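## Task

Lay exactly three rods of three different colours end to end in one straight row whose total length equals the turquoise rod (10 cm). Colour gives length in cm: blue 1, magenta 2, grey 3, orange 4, lime 5, purple 6, red 7, green 8, pink 9, turquoise 10. All three must rest flat with their ends in contact or nearly so. No second train may exist, and every rod outside the train must sit at least one rod-width away from it. The result must hold without the robot supporting it; finish by releasing and withdrawing the gripper.

## Robot and tools

Robot: one Franka FR3 arm (7 revolute joints) carrying a Robotiq 2F-140 parallel gripper, on a table, in a physics simulator. There are two scenes, each with its own random layout; the second task arrives in the reply to finished_scene. Small disturbances may occasionally pull on a held rod or nudge a loose one.

Frame: the scene frame has its origin on the table surface under the arm base, +z up, +x forward, +y to the left when facing along +x. Results report end_effector_position (metres, the point between the closed finger pads) and end_effector_quat_wxyz in this frame. The printed hand position can be somewhat off, more so when reaching far. The gripper's fingers point along its own +z and open/close along its y axis. Closed fingertips extend about 33 mm past the reported point (about 9 mm when fully open), and closing pushes the tips roughly 24 mm further out, so leave that clearance above the table.

Tool execute_actions: argument actions is a list holding zero or one item. Empty list: just returns the current state. A move item is {"rows": [...], "steps": n}, with 1 to 15 rows and n up to 15 (default 15); each control step is 1/30 s, one row per step, and the final row is reused if rows run out. A wait item is {"steps": n} with n up to 300, counted from the previous result. Optional pictures (boolean) chooses whether camera images come back; by default they do.

Each row has exactly 10 numbers, one list for the single arm, in this order: fr3_joint1 (waist), joint2 (shoulder), joint3 (upper arm roll), joint4 (elbow), joint5 (forearm roll), joint6 (wrist pitch), joint7 (wrist roll), then gripper position, gripper force_limit, gripper speed. The seven joint values are absolute target angles in radians (not offsets), in the same convention as the Joint positions line. Nominal ranges: waist -2.744..2.744, shoulder -1.784..1.784, upper arm roll -2.901..2.901, elbow -3.042..-0.152, forearm roll -2.807..2.807, wrist pitch 0.544..4.517, wrist roll -3.016..3.016. A call is rejected (nothing sent) if any target exceeds its range by over 0.018 rad and lies beyond that joint's current angle. True ends may differ by up to 0.018 rad; over-range targets are clipped and the result may print "joint sent to its limit".

The last three numbers are each scaled -1..1. position: +1 fully open (140 mm), about -0.8 pads touching, -1 closes until blocked. force_limit: about 14 N at -1, 60 N at 0, 107 N at +1 (for parts up to 40 mm wide). speed: gap changes about 30 mm/s at -1, 140 at 0, 250 at +1.

Motion limits: each step, a joint's target is held within a lead of its measured angle (0.248 rad for joints 1-4, 0.677 for joint 5, 0.715 for joint 6, 1.54 for joint 7), and if the targets would move the hand more than 70 mm away, all are pulled back proportionally. Far targets therefore take several calls. Between calls the arm keeps heading to the last row until it nearly stops. "joint command not followed" means a clearance check altered targets; HELD marks steps where your row was partly or wholly not sent.

Result lines: Joint positions and Joint velocities (rad, rad/s, column order), Joint torques and External joint torques (estimates including friction and held weight; "no reading" means none), gripper position_measured (counts: 3 fully open, 230 pads together, not linear), and object_status: 0 moving, 1 blocked while opening, 2 blocked while closing (a grip), 3 reached target or pads met (a thin item might still be held). To grasp, send position -1 and confirm status 2. To tighten a grip, raise force_limit and switch position between -1 and -0.98, because a new force only applies with a changed position value.

Faults: if a joint's contact torque reaches its load limit (85 N m for joints 1-4, 11 N m for joints 5-7) or any outside force on arm, gripper or held object reaches 85 N, the arm halts for 10 s and the rest of the call is dropped. Holding loads heats motors; a MOTOR HOT warning precedes an OVER-TEMPERATURE FAULT that brakes the arm until it cools. Avoid all such stops; move smoothly.

Tool zoom_image: camera (cam_head_left, cam_head_right, cam_high, cam_low, cam_wrist) and region [x0, y0, x1, y1] in that camera's pixels, origin top-left, at most 504x504. Image sizes: fixed cameras 896x504, cam_wrist 504x504 (fisheye, pose derived from joint readings). Calibration values are given per camera and may be slightly off.

Tool read_manual: section "licences" returns licence text only; no motion.

Tool finished_scene: scene (1 or 2) ends that scene irreversibly and reports success. Before calling it, open the gripper and lift away so the train stands on its own.

Avoid: pushing or knocking anything off the table (that fails the task), dropping rods, slamming into the table, and hard presses.

Each tool is called as name(argument=value, ...) on one line, values as JSON.

## Session

execute_actions(actions=[])

Scene clock: 0.00 s of 5100.00 s.
end_effector_position=(+0.1489, +0.6450, +0.3026) position_measured=3 object_status=3 end_effector_quat_wxyz=(+0.393, +0.622, +0.421, +0.531)
Joint positions: [ 1.853  0.671 -0.064 -1.554 -1.254  1.416 -0.551]
Joint velocities: [-0.001 -0.001 -0.    -0.     0.     0.     0.001]
Joint torques (N m, as the joint torque sensors report them, + toward a larger angle): no reading
External joint torques (N m, as the arm's controller estimates them; a push from outside toward a larger angle lowers the number): no reading

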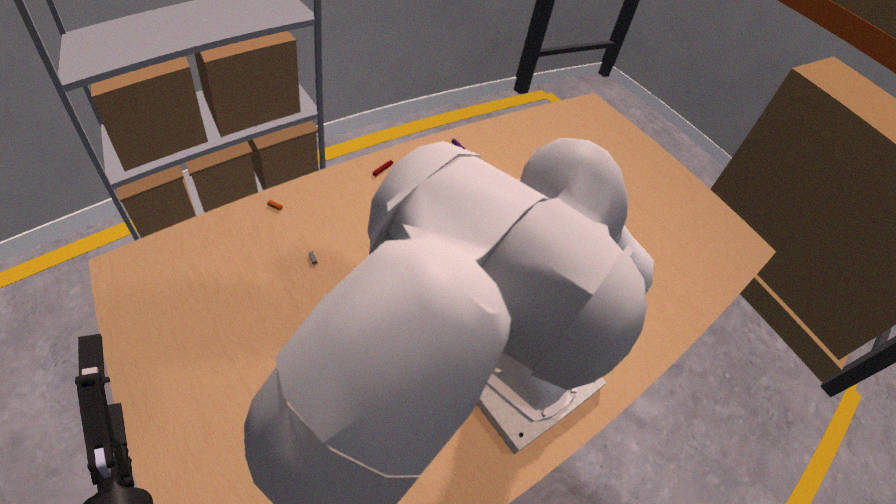

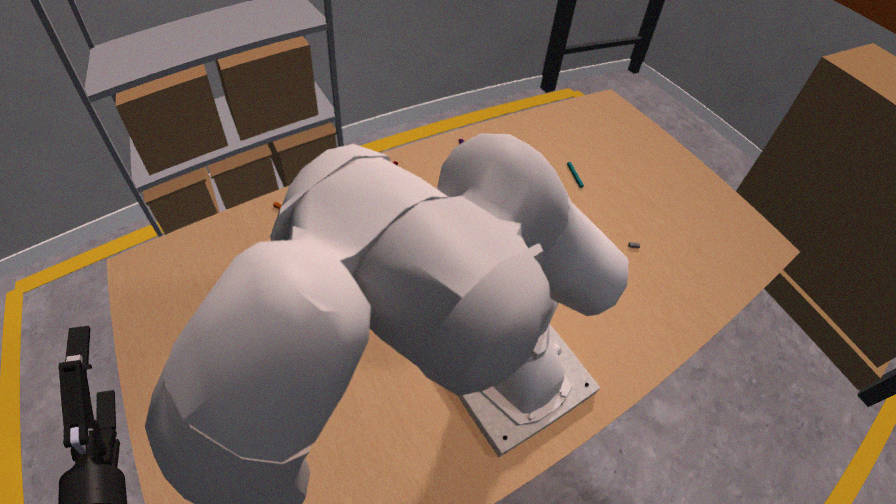

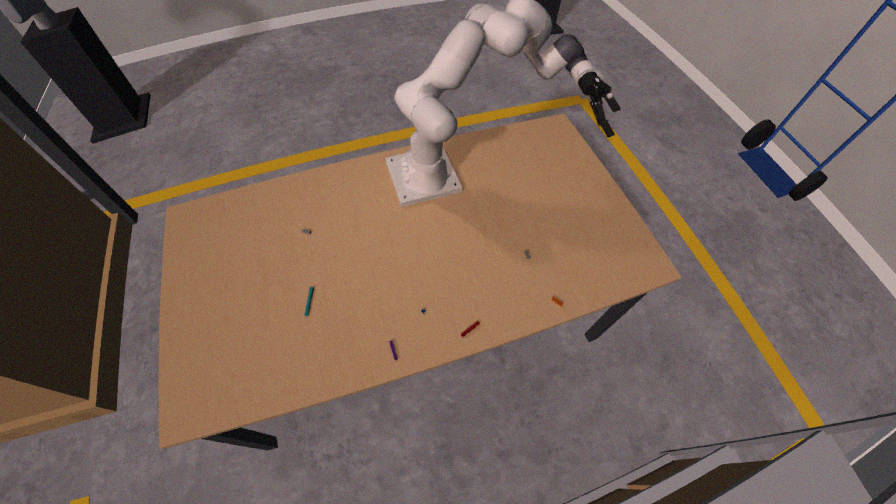

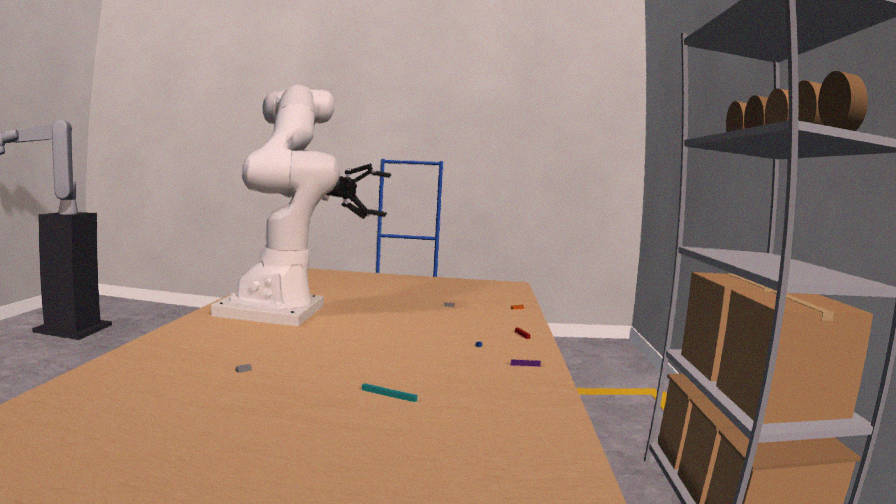

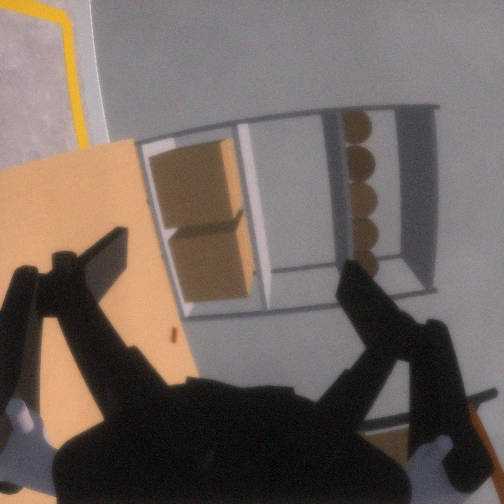

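zoom_image(camera="cam_high", region=[360, 230, 600, 380])

zoom_image(camera="cam_high", region=[270, 210, 450, 370])

Region (360, 230, 600, 380) of cam_high's 896x504 image, scaled by 2.100, with more detail than that image has; it fills the top 315 rows of this view, and the rest is white.

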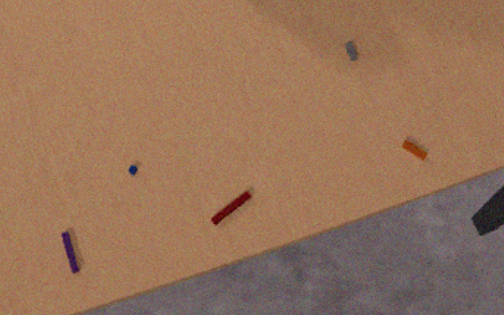

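Region (270, 210, 450, 370) of cam_high's 896x504 image, scaled by 2.800, with more detail than that image has.

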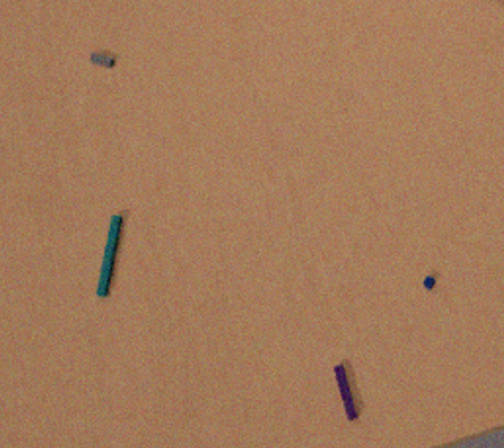

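execute_actions(actions=[{"rows":[[0.477,-0.227,0,-2.4315,0,2.205,-1.094,-0.3,-0.6,0]],"steps":15}], pictures=false)

execute_actions(actions=[{"steps":75}])

Scene clock: 17.40 s of 5100.00 s.
end_effector_position=(+0.2365, +0.3875, +0.1907) position_measured=107 object_status=0 end_effector_quat_wxyz=(+0.064, +0.968, +0.241, -0.013)
Joint positions: [ 1.049 -0.109 -0.013 -2.336 -0.099  2.111 -0.924]
Joint velocities: [-1.94  -1.356 -0.097 -0.859  0.636  0.44  -0.446]
Joint torques (N m, as the joint torque sensors report them, + toward a larger angle): [ 11.05 -16.02  11.92  19.49   1.83   2.95  -0.31]
External joint torques (N m, as the arm's controller estimates them; a push from outside toward a larger angle lowers the number): [-1.62 -2.08  0.11 -1.56  1.17  0.53 -0.27]
Steps of this call (steps 1 to 90: nothing new was sent; then 13.90 s passed at rest; steps 91 to 105: all 15 steps of this action). Readings (joint positions | what the end effector reports):
91: [1.840 0.657 -0.055 -1.572 -1.217 1.450 -0.566] | position_measured=3 object_status=0
92: [1.820 0.633 -0.044 -1.600 -1.163 1.494 -0.584] | position_measured=8 object_status=0
94: [1.768 0.579 -0.029 -1.660 -1.042 1.589 -0.623] | position_measured=24 object_status=0
98: [1.566 0.374 0.008 -1.893 -0.578 1.863 -0.752] | position_measured=54 object_status=0
105: the state above

Scene clock: 19.90 s of 5100.00 s.
end_effector_position=(+0.3988, +0.2240, +0.2056) position_measured=167 object_status=3 end_effector_quat_wxyz=(-0.003, +1.000, +0.020, -0.007)
Joint positions: [ 0.479 -0.226 -0.002 -2.429 -0.004  2.203 -1.089]
Joint velocities: [ 0.    -0.    -0.002 -0.001 -0.001  0.    -0.001]
Joint torques (N m, as the joint torque sensors report them, + toward a larger angle): [ -0.16 -25.3    2.41  21.3    1.62   2.78  -0.17]
External joint torques (N m, as the arm's controller estimates them; a push from outside toward a larger angle lowers the number): [-0.44 -2.21  2.25 -1.59  0.94  0.28 -0.17]
Steps of this call (steps 1 to 45: the robot went on to your last target; steps 46 to 75: nothing new was sent). Readings (joint positions | what the end effector reports):
1: [0.983 -0.147 -0.013 -2.359 -0.080 2.125 -0.938] | position_measured=115 object_status=0
2: [0.919 -0.174 -0.012 -2.374 -0.066 2.137 -0.950] | position_measured=122 object_status=0
4: [0.801 -0.202 -0.010 -2.393 -0.046 2.155 -0.971] | position_measured=138 object_status=0
8: [0.584 -0.219 -0.007 -2.415 -0.022 2.178 -1.005] | position_measured=166 object_status=0
75: the state above
The arm was judged still, so your last target was given up. Only a new action makes it travel on or press farther. Fingers that are still opening or closing keep moving.
camera_calibration (this result's frames):
cam_wrist: T_world_to_cam=[[0.212589, -0.976348, 0.0393662, 0.111374], [-0.928341, -0.189236, 0.319958, 0.359376], [-0.304941, -0.104565, -0.946613, 0.535909], [0, 0, 0, 1]] pos_world=[0.473367, 0.232784, 0.387929]

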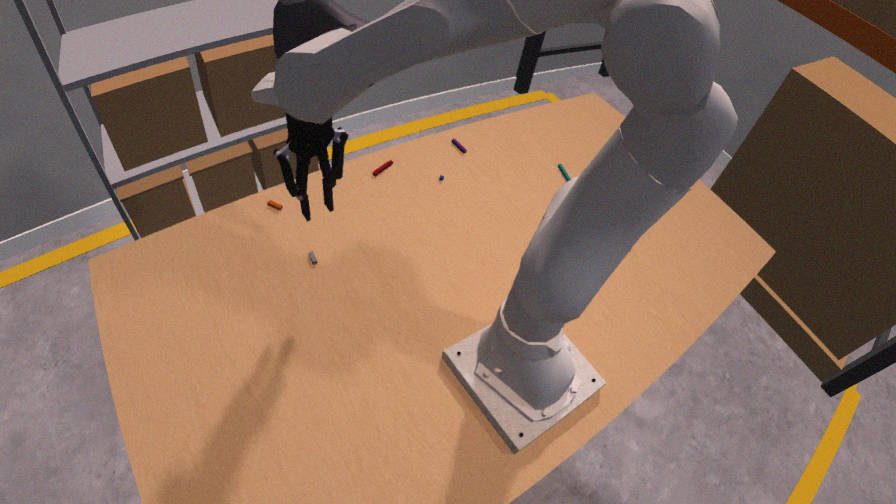

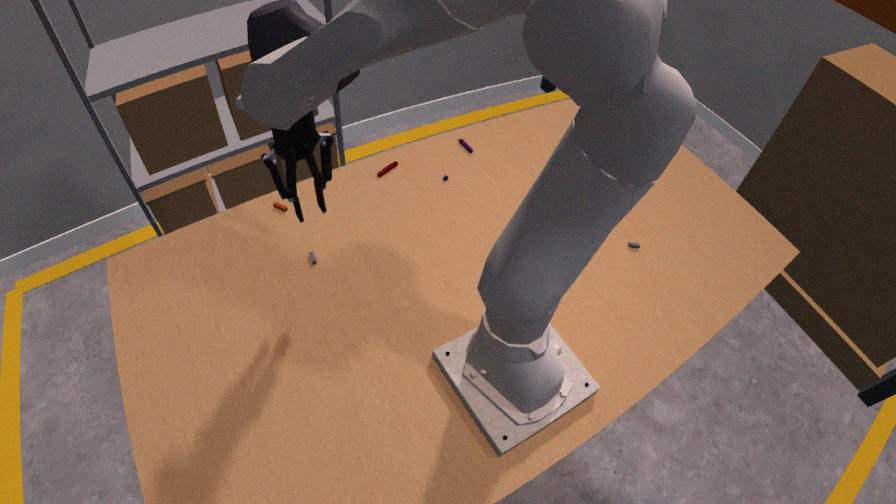

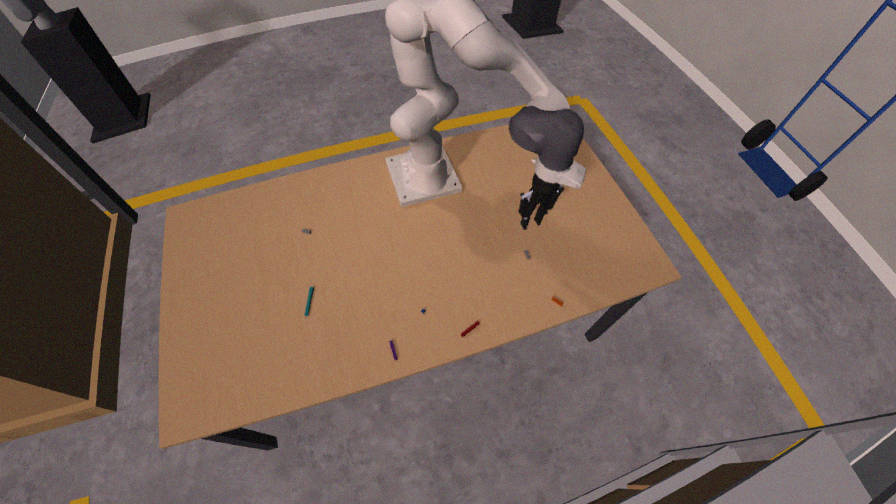

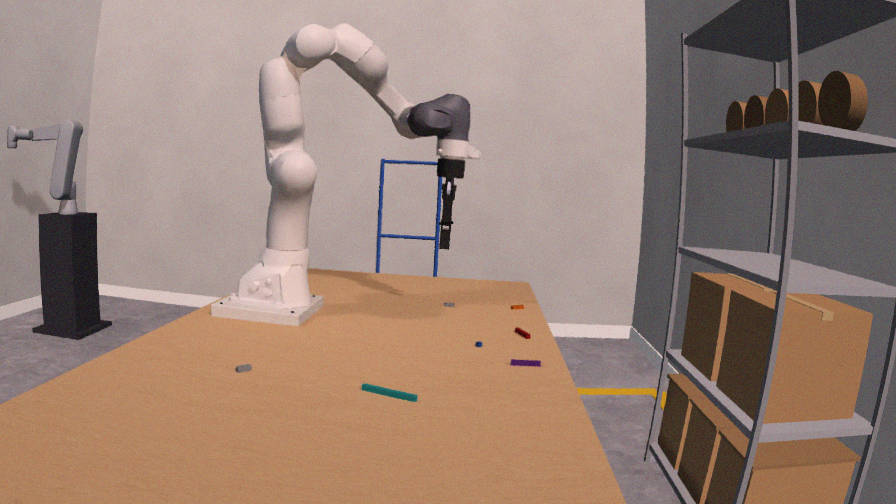

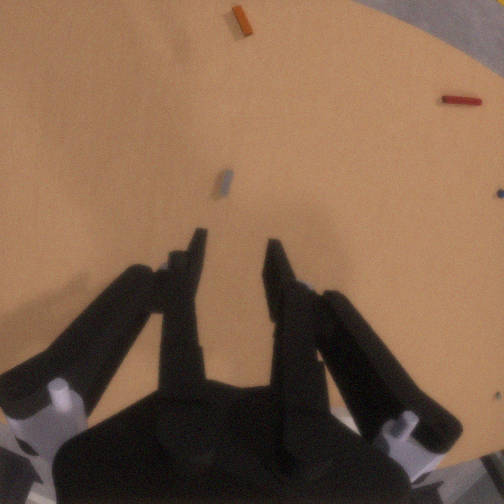

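execute_actions(actions=[{"rows":[[0.477,-0.21,0,-2.432,0,2.222,-1.085,-0.3,-0.6,0],[0.476,-0.185,0,-2.433,0,2.248,-1.075,-0.3,-0.6,0],[0.476,-0.155,0,-2.435,0,2.28,-1.065,-0.3,-0.6,0],[0.475,-0.125,0,-2.436,0,2.311,-1.055,-0.3,-0.6,0],[0.474,-0.095,0,-2.437,0,2.342,-1.045,-0.3,-0.6,0],[0.474,-0.065,0,-2.439,0,2.374,-1.035,-0.3,-0.6,0],[0.473,-0.035,0,-2.44,0,2.405,-1.025,-0.3,-0.6,0],[0.472,-0.005,0,-2.441,0,2.436,-1.015,-0.3,-0.6,0],[0.472,0.025,0,-2.443,0,2.468,-1.005,-0.3,-0.6,0],[0.471,0.05,0,-2.444,0,2.494,-0.995,-0.3,-0.6,0],[0.47,0.07,0,-2.445,0,2.515,-0.99,-0.3,-0.6,0],[0.47,0.087,0,-2.4455,0,2.532,-0.984,-0.3,-0.6,0]],"steps":15}], pictures=false)

execute_actions(actions=[{"steps":30}])

Scene clock: 32.10 s of 5100.00 s.
end_effector_position=(+0.4052, +0.2265, +0.0760) position_measured=167 object_status=3 end_effector_quat_wxyz=(+0.013, +0.999, -0.014, -0.034)
Joint positions: [ 0.472  0.082 -0.002 -2.448 -0.004  2.467 -1.028]
Joint velocities: [-0.003  0.195 -0.001 -0.03   0.001  0.35   0.128]
Joint torques (N m, as the joint torque sensors report them, + toward a larger angle): [  0.34 -37.92   2.09  21.54   1.33   3.39   0.26]
External joint torques (N m, as the arm's controller estimates them; a push from outside toward a larger angle lowers the number): [-0.28 -0.75  1.37 -1.77  0.84  0.38  0.27]
Steps of this call (steps 1 to 90: nothing new was sent; then 8.70 s passed at rest; steps 91 to 105: all 15 steps of this action). Readings (joint positions | what the end effector reports):
91: [0.479 -0.224 -0.002 -2.429 -0.004 2.205 -1.089] | position_measured=167 object_status=3
92: [0.479 -0.218 -0.002 -2.429 -0.004 2.212 -1.088] | position_measured=167 object_status=3
94: [0.478 -0.186 -0.002 -2.429 -0.004 2.239 -1.084] | position_measured=167 object_status=3
98: [0.476 -0.075 -0.002 -2.433 -0.004 2.322 -1.067] | position_measured=167 object_status=3
105: the state above

Scene clock: 33.10 s of 5100.00 s.
end_effector_position=(+0.4215, +0.2356, +0.0779) position_measured=167 object_status=3 end_effector_quat_wxyz=(-0.002, +0.999, -0.032, -0.009)
Joint positions: [ 0.472  0.088 -0.002 -2.448 -0.004  2.53  -0.99 ]
Joint velocities: [0.001 0.    0.    0.    0.    0.    0.005]
Joint torques (N m, as the joint torque sensors report them, + toward a larger angle): [  0.06 -31.61   2.32  20.08   1.29   2.8    0.21]
External joint torques (N m, as the arm's controller estimates them; a push from outside toward a larger angle lowers the number): [-0.41 -1.35  1.8   0.86  0.83  0.31  0.21]
Steps of this call (steps 1 to 30: the robot went on to your last target). Readings (joint positions | what the end effector reports):
1: [0.472 0.086 -0.002 -2.448 -0.004 2.477 -1.024] | position_measured=167 object_status=3
2: [0.472 0.088 -0.002 -2.448 -0.004 2.486 -1.020] | position_measured=167 object_status=3
4: [0.472 0.088 -0.002 -2.448 -0.004 2.501 -1.014] | position_measured=167 object_status=3
8: [0.472 0.088 -0.002 -2.448 -0.004 2.517 -1.005] | position_measured=167 object_status=3
30: the state above
The arm was judged still, so your last target was given up. Only a new action makes it travel on or press farther. Fingers that are still opening or closing keep moving.
camera_calibration (this result's frames):
cam_wrist: T_world_to_cam=[[0.109986, -0.993025, 0.0424894, 0.16991], [-0.941194, -0.0903148, 0.325571, 0.405162], [-0.319462, -0.0757989, -0.944563, 0.422314], [0, 0, 0, 1]] pos_world=[0.497562, 0.237328, 0.259773]

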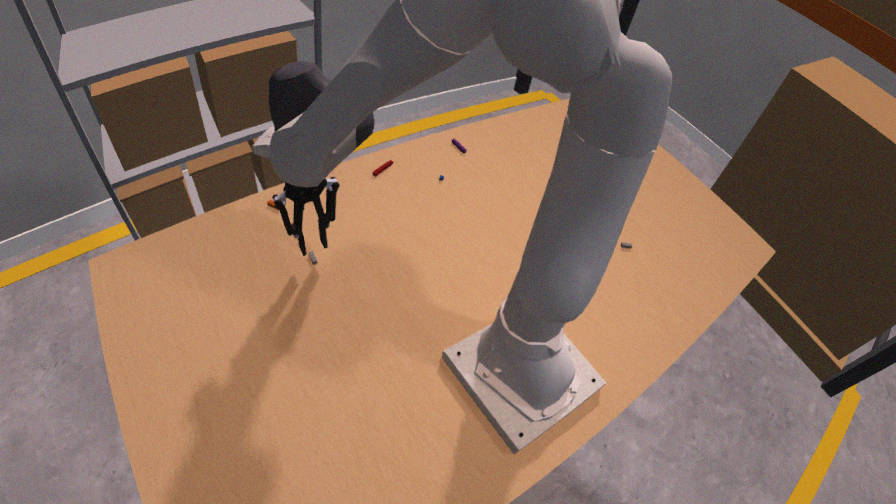

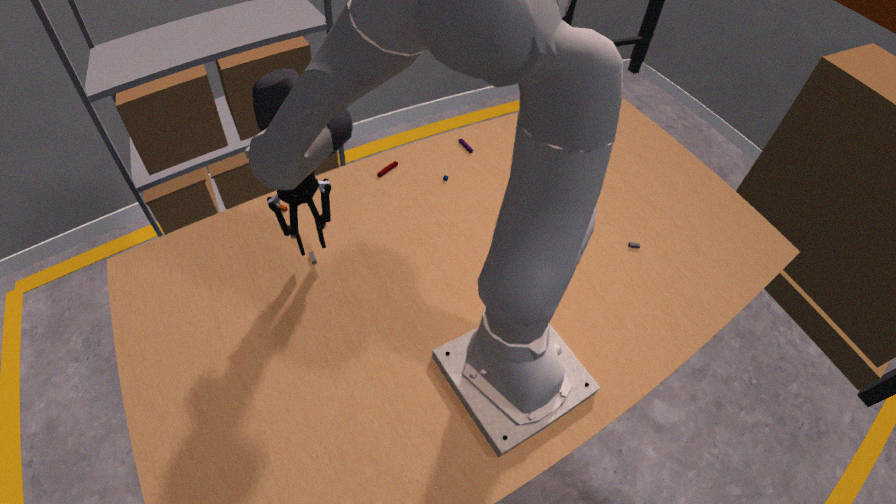

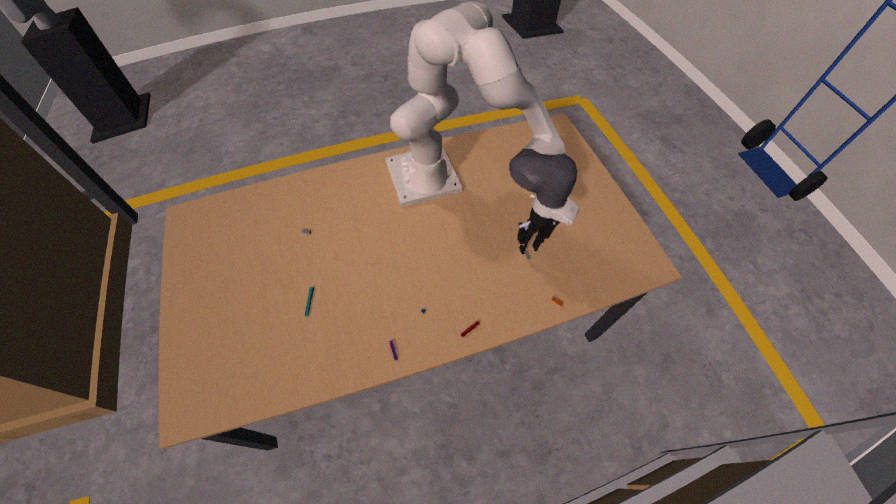

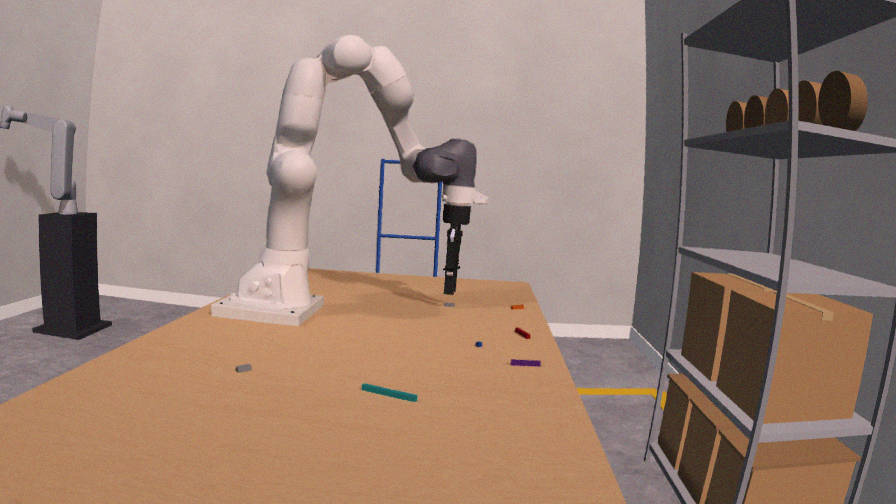

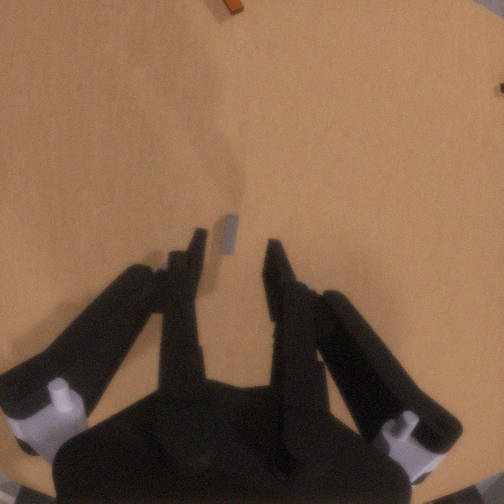

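execute_actions(actions=[{"rows":[[0.47,0.092,0,-2.4455,0,2.56,-0.984,-0.3,-0.6,0],[0.47,0.099,0,-2.4455,0,2.57,-0.984,-0.3,-0.6,0],[0.47,0.106,0,-2.4455,0,2.58,-0.984,-0.3,-0.6,0],[0.47,0.113,0,-2.4455,0,2.59,-0.984,-0.3,-0.6,0],[0.47,0.12,0,-2.4455,0,2.597,-0.984,-0.3,-0.6,0],[0.47,0.127,0,-2.4455,0,2.604,-0.984,-0.3,-0.6,0],[0.47,0.134,0,-2.4455,0,2.611,-0.984,-0.3,-0.6,0],[0.47,0.141,0,-2.4455,0,2.618,-0.984,-0.3,-0.6,0],[0.47,0.148,0,-2.4455,0,2.625,-0.984,-0.3,-0.6,0],[0.47,0.155,0,-2.4455,0,2.63,-0.984,-0.3,-0.6,0],[0.47,0.162,0,-2.4455,0,2.63,-0.984,-0.3,-0.6,0],[0.47,0.169,0,-2.4455,0,2.63,-0.984,-0.3,-0.6,0],[0.47,0.175,0,-2.4455,0,2.63,-0.984,-0.3,-0.6,0],[0.47,0.18,0,-2.4455,0,2.63,-0.984,-0.3,-0.6,0],[0.47,0.183,0,-2.4455,0,2.63,-0.984,-0.3,-0.6,0]],"steps":15}], pictures=false)

execute_actions(actions=[{"steps":20}])

zoom_image(camera="cam_low", region=[410, 270, 490, 320])

Scene clock: 40.97 s of 5100.00 s.
end_effector_position=(+0.4242, +0.2377, +0.0455) position_measured=167 object_status=3 end_effector_quat_wxyz=(-0.003, +0.999, -0.033, -0.007)
Joint positions: [ 0.472  0.171 -0.002 -2.447 -0.004  2.616 -0.989]
Joint velocities: [ 0.001  0.166 -0.001 -0.     0.001  0.065 -0.001]
Joint torques (N m, as the joint torque sensors report them, + toward a larger angle): [  0.38 -33.37   2.42  18.91   1.26   2.86   0.27]
External joint torques (N m, as the arm's controller estimates them; a push from outside toward a larger angle lowers the number): [-0.1   0.21  1.84  0.37  0.86  0.23  0.27]
Steps of this call (steps 1 to 90: nothing new was sent; then 4.37 s passed at rest; steps 91 to 105: all 15 steps of this action). Readings (joint positions | what the end effector reports):
91: [0.472 0.088 -0.002 -2.448 -0.004 2.534 -0.989] | position_measured=167 object_status=3
92: [0.472 0.090 -0.002 -2.447 -0.004 2.539 -0.989] | position_measured=167 object_status=3
94: [0.472 0.097 -0.002 -2.447 -0.004 2.554 -0.989] | position_measured=167 object_status=3
98: [0.472 0.123 -0.002 -2.447 -0.004 2.582 -0.989] | position_measured=167 object_status=3
105: the state above

Scene clock: 41.63 s of 5100.00 s.
end_effector_position=(+0.4243, +0.2379, +0.0412) position_measured=167 object_status=3 end_effector_quat_wxyz=(-0.003, +0.999, -0.033, -0.007)
Joint positions: [ 0.472  0.182 -0.002 -2.447 -0.004  2.627 -0.989]
Joint velocities: [-0.     0.    -0.001  0.     0.001  0.001  0.001]
Joint torques (N m, as the joint torque sensors report them, + toward a larger angle): [ -0.19 -31.73   1.7   18.48   1.38   2.74   0.25]
External joint torques (N m, as the arm's controller estimates them; a push from outside toward a larger angle lowers the number): [-0.66  0.31  1.12  0.6   0.98  0.23  0.25]
Steps of this call (steps 1 to 20: the robot went on to your last target). Readings (joint positions | what the end effector reports):
1: [0.472 0.176 -0.002 -2.447 -0.004 2.618 -0.989] | position_measured=167 object_status=3
2: [0.472 0.179 -0.002 -2.447 -0.004 2.619 -0.989] | position_measured=167 object_status=3
4: [0.472 0.182 -0.002 -2.447 -0.004 2.622 -0.989] | position_measured=167 object_status=3
8: [0.472 0.182 -0.002 -2.447 -0.004 2.625 -0.989] | position_measured=167 object_status=3
20: the state above
camera_calibration (this result's frames):
cam_wrist: T_world_to_cam=[[0.108396, -0.993288, 0.0403712, 0.17423], [-0.942744, -0.0898251, 0.321195, 0.420716], [-0.315412, -0.0728758, -0.946152, 0.386435], [0, 0, 0, 1]] pos_world=[0.499627, 0.239014, 0.223461]

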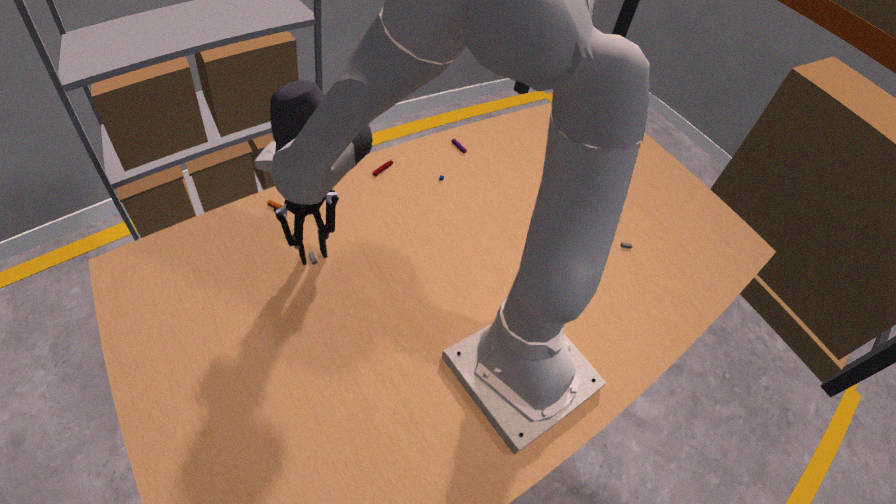

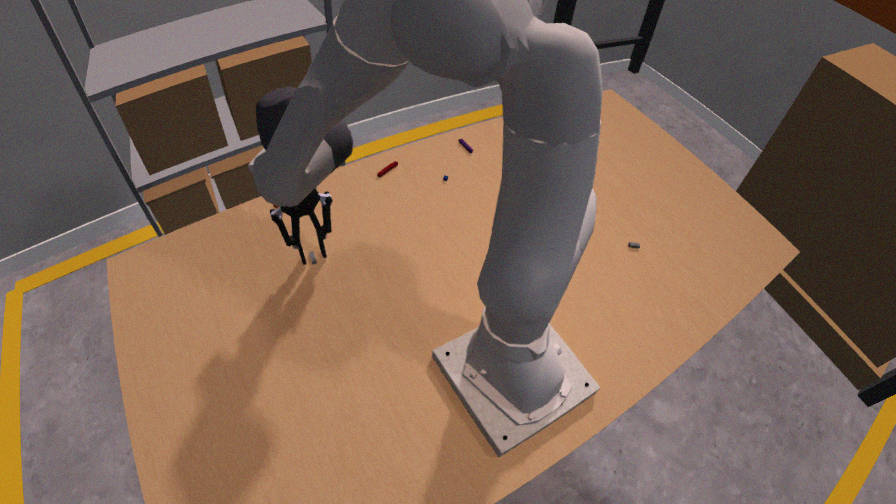

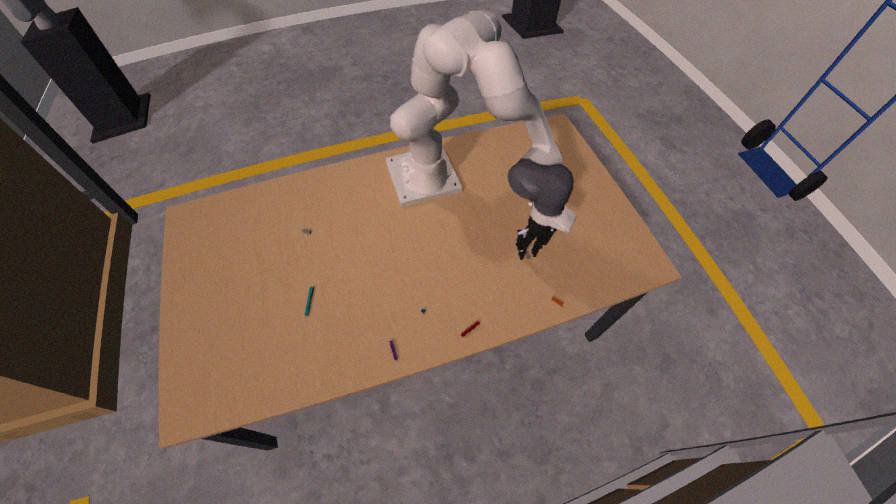

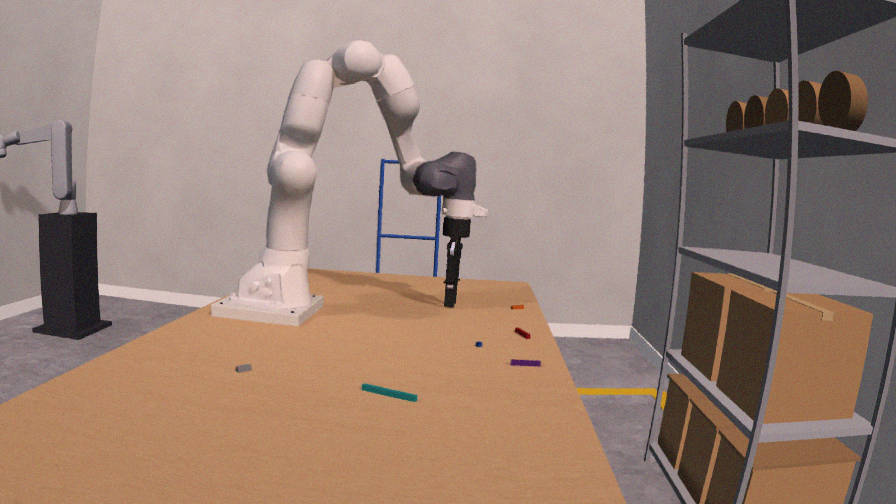

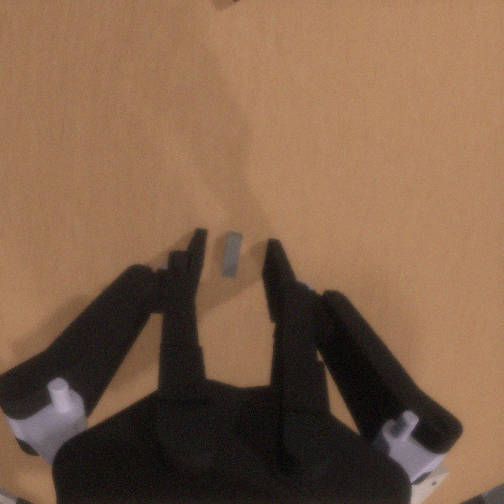

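Region (410, 270, 490, 320) of cam_low's 896x504 image, scaled by 6.300, with more detail than that image has; it fills the top 315 rows of this view, and the rest is white.

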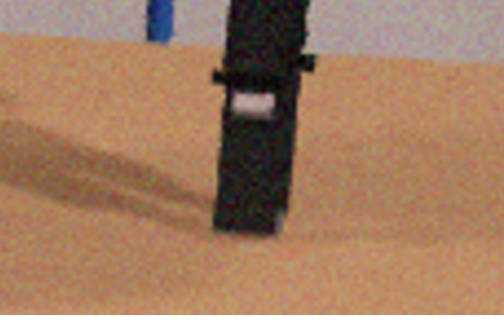

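execute_actions(actions=[{"rows":[[0.47,0.188,0,-2.4455,0,2.635,-0.984,-0.3,-0.6,-0.5],[0.47,0.188,0,-2.4455,0,2.635,-0.984,-0.3,-0.6,-0.5],[0.47,0.188,0,-2.4455,0,2.635,-0.984,-0.3,-0.6,-0.5],[0.47,0.188,0,-2.4455,0,2.635,-0.984,-0.3,-0.6,-0.5],[0.47,0.188,0,-2.4455,0,2.635,-0.984,-1,-0.4,-0.5]],"steps":15}], pictures=false)

execute_actions(actions=[{"steps":15}])

zoom_image(camera="cam_low", region=[410, 270, 490, 320])

Scene clock: 46.47 s of 5100.00 s.
end_effector_position=(+0.4244, +0.2380, +0.0394) position_measured=212 object_status=0 end_effector_quat_wxyz=(-0.003, +0.999, -0.033, -0.007)
Joint positions: [ 0.472  0.187 -0.002 -2.447 -0.004  2.632 -0.989]
Joint velocities: [-0.001 -0.006 -0.     0.002 -0.     0.     0.   ]
Joint torques (N m, as the joint torque sensors report them, + toward a larger angle): [ -0.35 -32.39   2.33  18.18   1.2    2.79   0.26]
External joint torques (N m, as the arm's controller estimates them; a push from outside toward a larger angle lowers the number): [-0.73 -0.04  1.83  0.18  0.81  0.19  0.26]
Steps of this call (steps 1 to 15: the robot went on to your last target; steps 16 to 90: nothing new was sent; then 1.33 s passed at rest; steps 91 to 105: all 15 steps of this action). Readings (joint positions | what the end effector reports):
91: [0.472 0.182 -0.002 -2.447 -0.004 2.629 -0.989] | position_measured=167 object_status=3
92: [0.472 0.183 -0.002 -2.447 -0.004 2.629 -0.989] | position_measured=167 object_status=3
94: [0.472 0.185 -0.002 -2.447 -0.004 2.630 -0.989] | position_measured=167 object_status=3
98: [0.472 0.187 -0.002 -2.447 -0.004 2.632 -0.989] | position_measured=180 object_status=0
105: the state above

Scene clock: 46.97 s of 5100.00 s.
end_effector_position=(+0.4246, +0.2380, +0.0395) position_measured=218 object_status=2 end_effector_quat_wxyz=(-0.003, +0.999, -0.033, -0.007)
Joint positions: [ 0.472  0.186 -0.002 -2.446 -0.004  2.633 -0.989]
Joint velocities: [-0.001  0.001  0.    -0.001  0.001 -0.    -0.001]
Joint torques (N m, as the joint torque sensors report them, + toward a larger angle): [ -0.27 -32.25   2.21  18.71   1.34   2.78   0.31]
External joint torques (N m, as the arm's controller estimates them; a push from outside toward a larger angle lowers the number): [-0.76 -0.22  1.6   0.99  0.95  0.29  0.31]
Steps of this call (steps 1 to 15: the robot went on to your last target). Readings (joint positions | what the end effector reports):
1: [0.472 0.186 -0.002 -2.446 -0.004 2.633 -0.989] | position_measured=216 object_status=0
2: [0.472 0.186 -0.002 -2.446 -0.004 2.633 -0.989] | position_measured=218 object_status=0
4: [0.472 0.186 -0.002 -2.446 -0.004 2.633 -0.989] | position_measured=218 object_status=0
8: [0.472 0.186 -0.002 -2.446 -0.004 2.633 -0.989] | position_measured=218 object_status=2
15: the state above
The arm was judged still, so your last target was given up. Only a new action makes it travel on or press farther. Fingers that are still opening or closing keep moving.
camera_calibration (this result's frames):
cam_wrist: T_world_to_cam=[[0.108296, -0.993312, 0.0400391, 0.174482], [-0.94297, -0.0898874, 0.320513, 0.421619], [-0.314771, -0.0724658, -0.946397, 0.384546], [0, 0, 0, 1]] pos_world=[0.499722, 0.23908, 0.221813]

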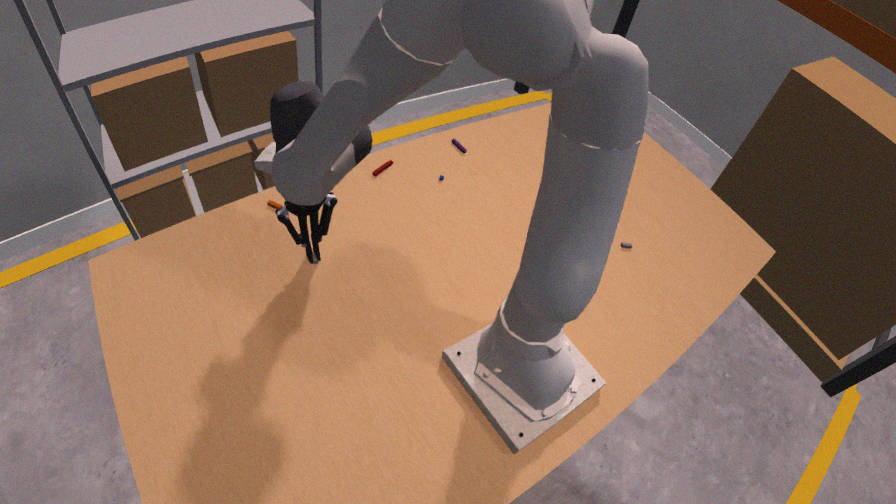

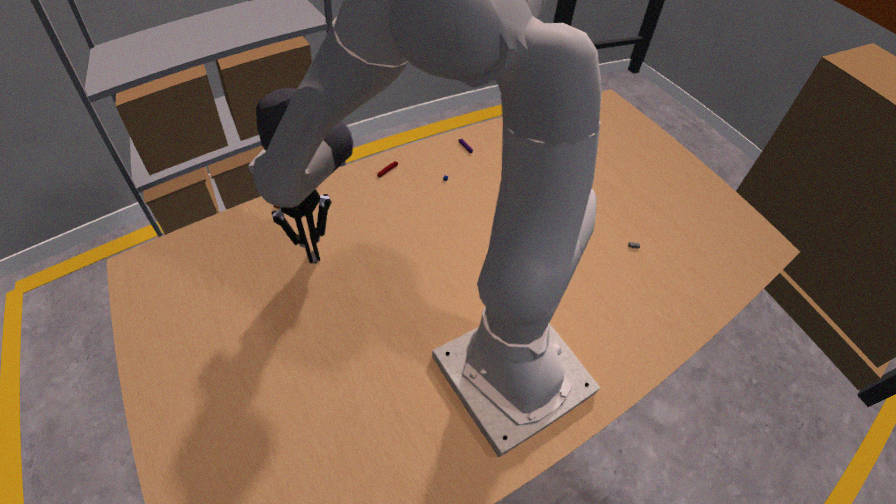

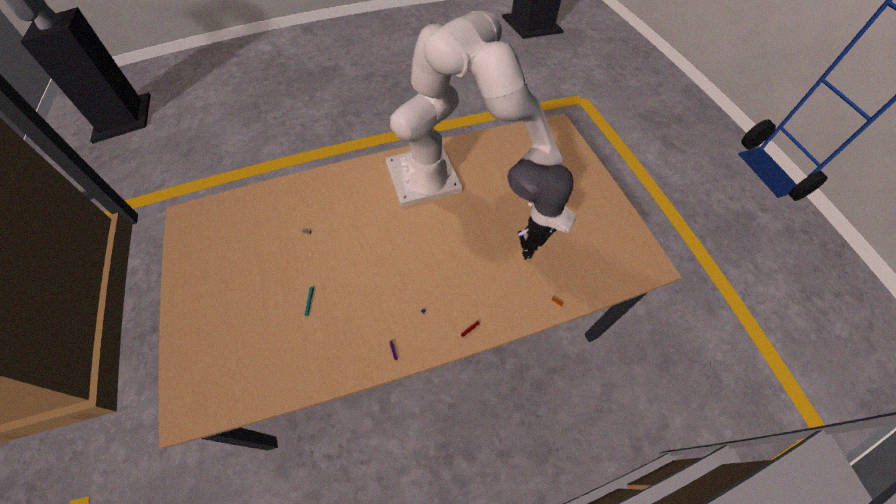

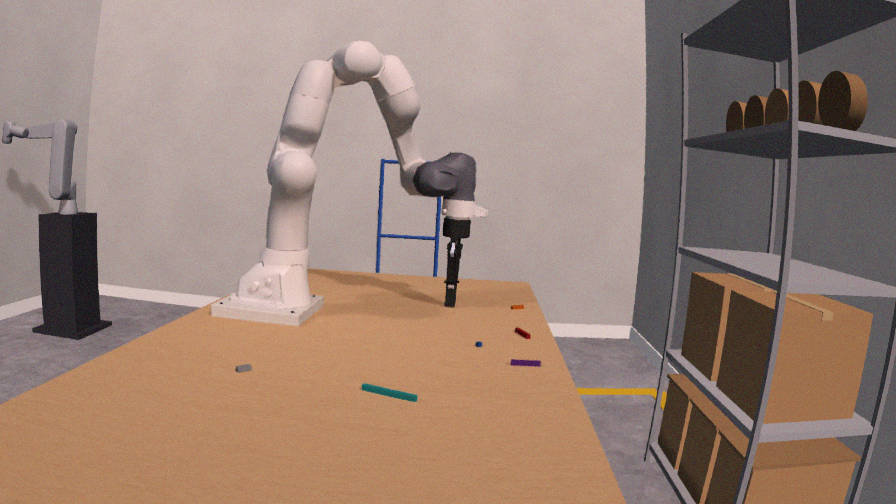

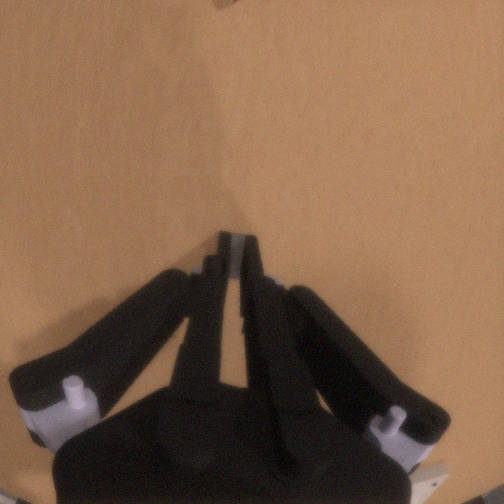

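Region (410, 270, 490, 320) of cam_low's 896x504 image, scaled by 6.300, with more detail than that image has; it fills the top 315 rows of this view, and the rest is white.

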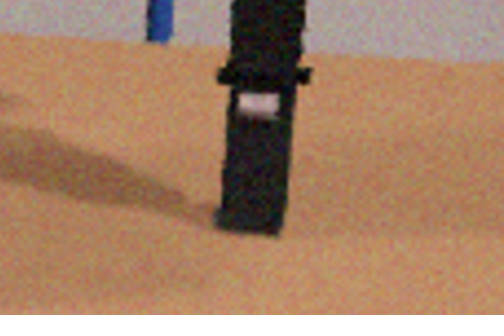

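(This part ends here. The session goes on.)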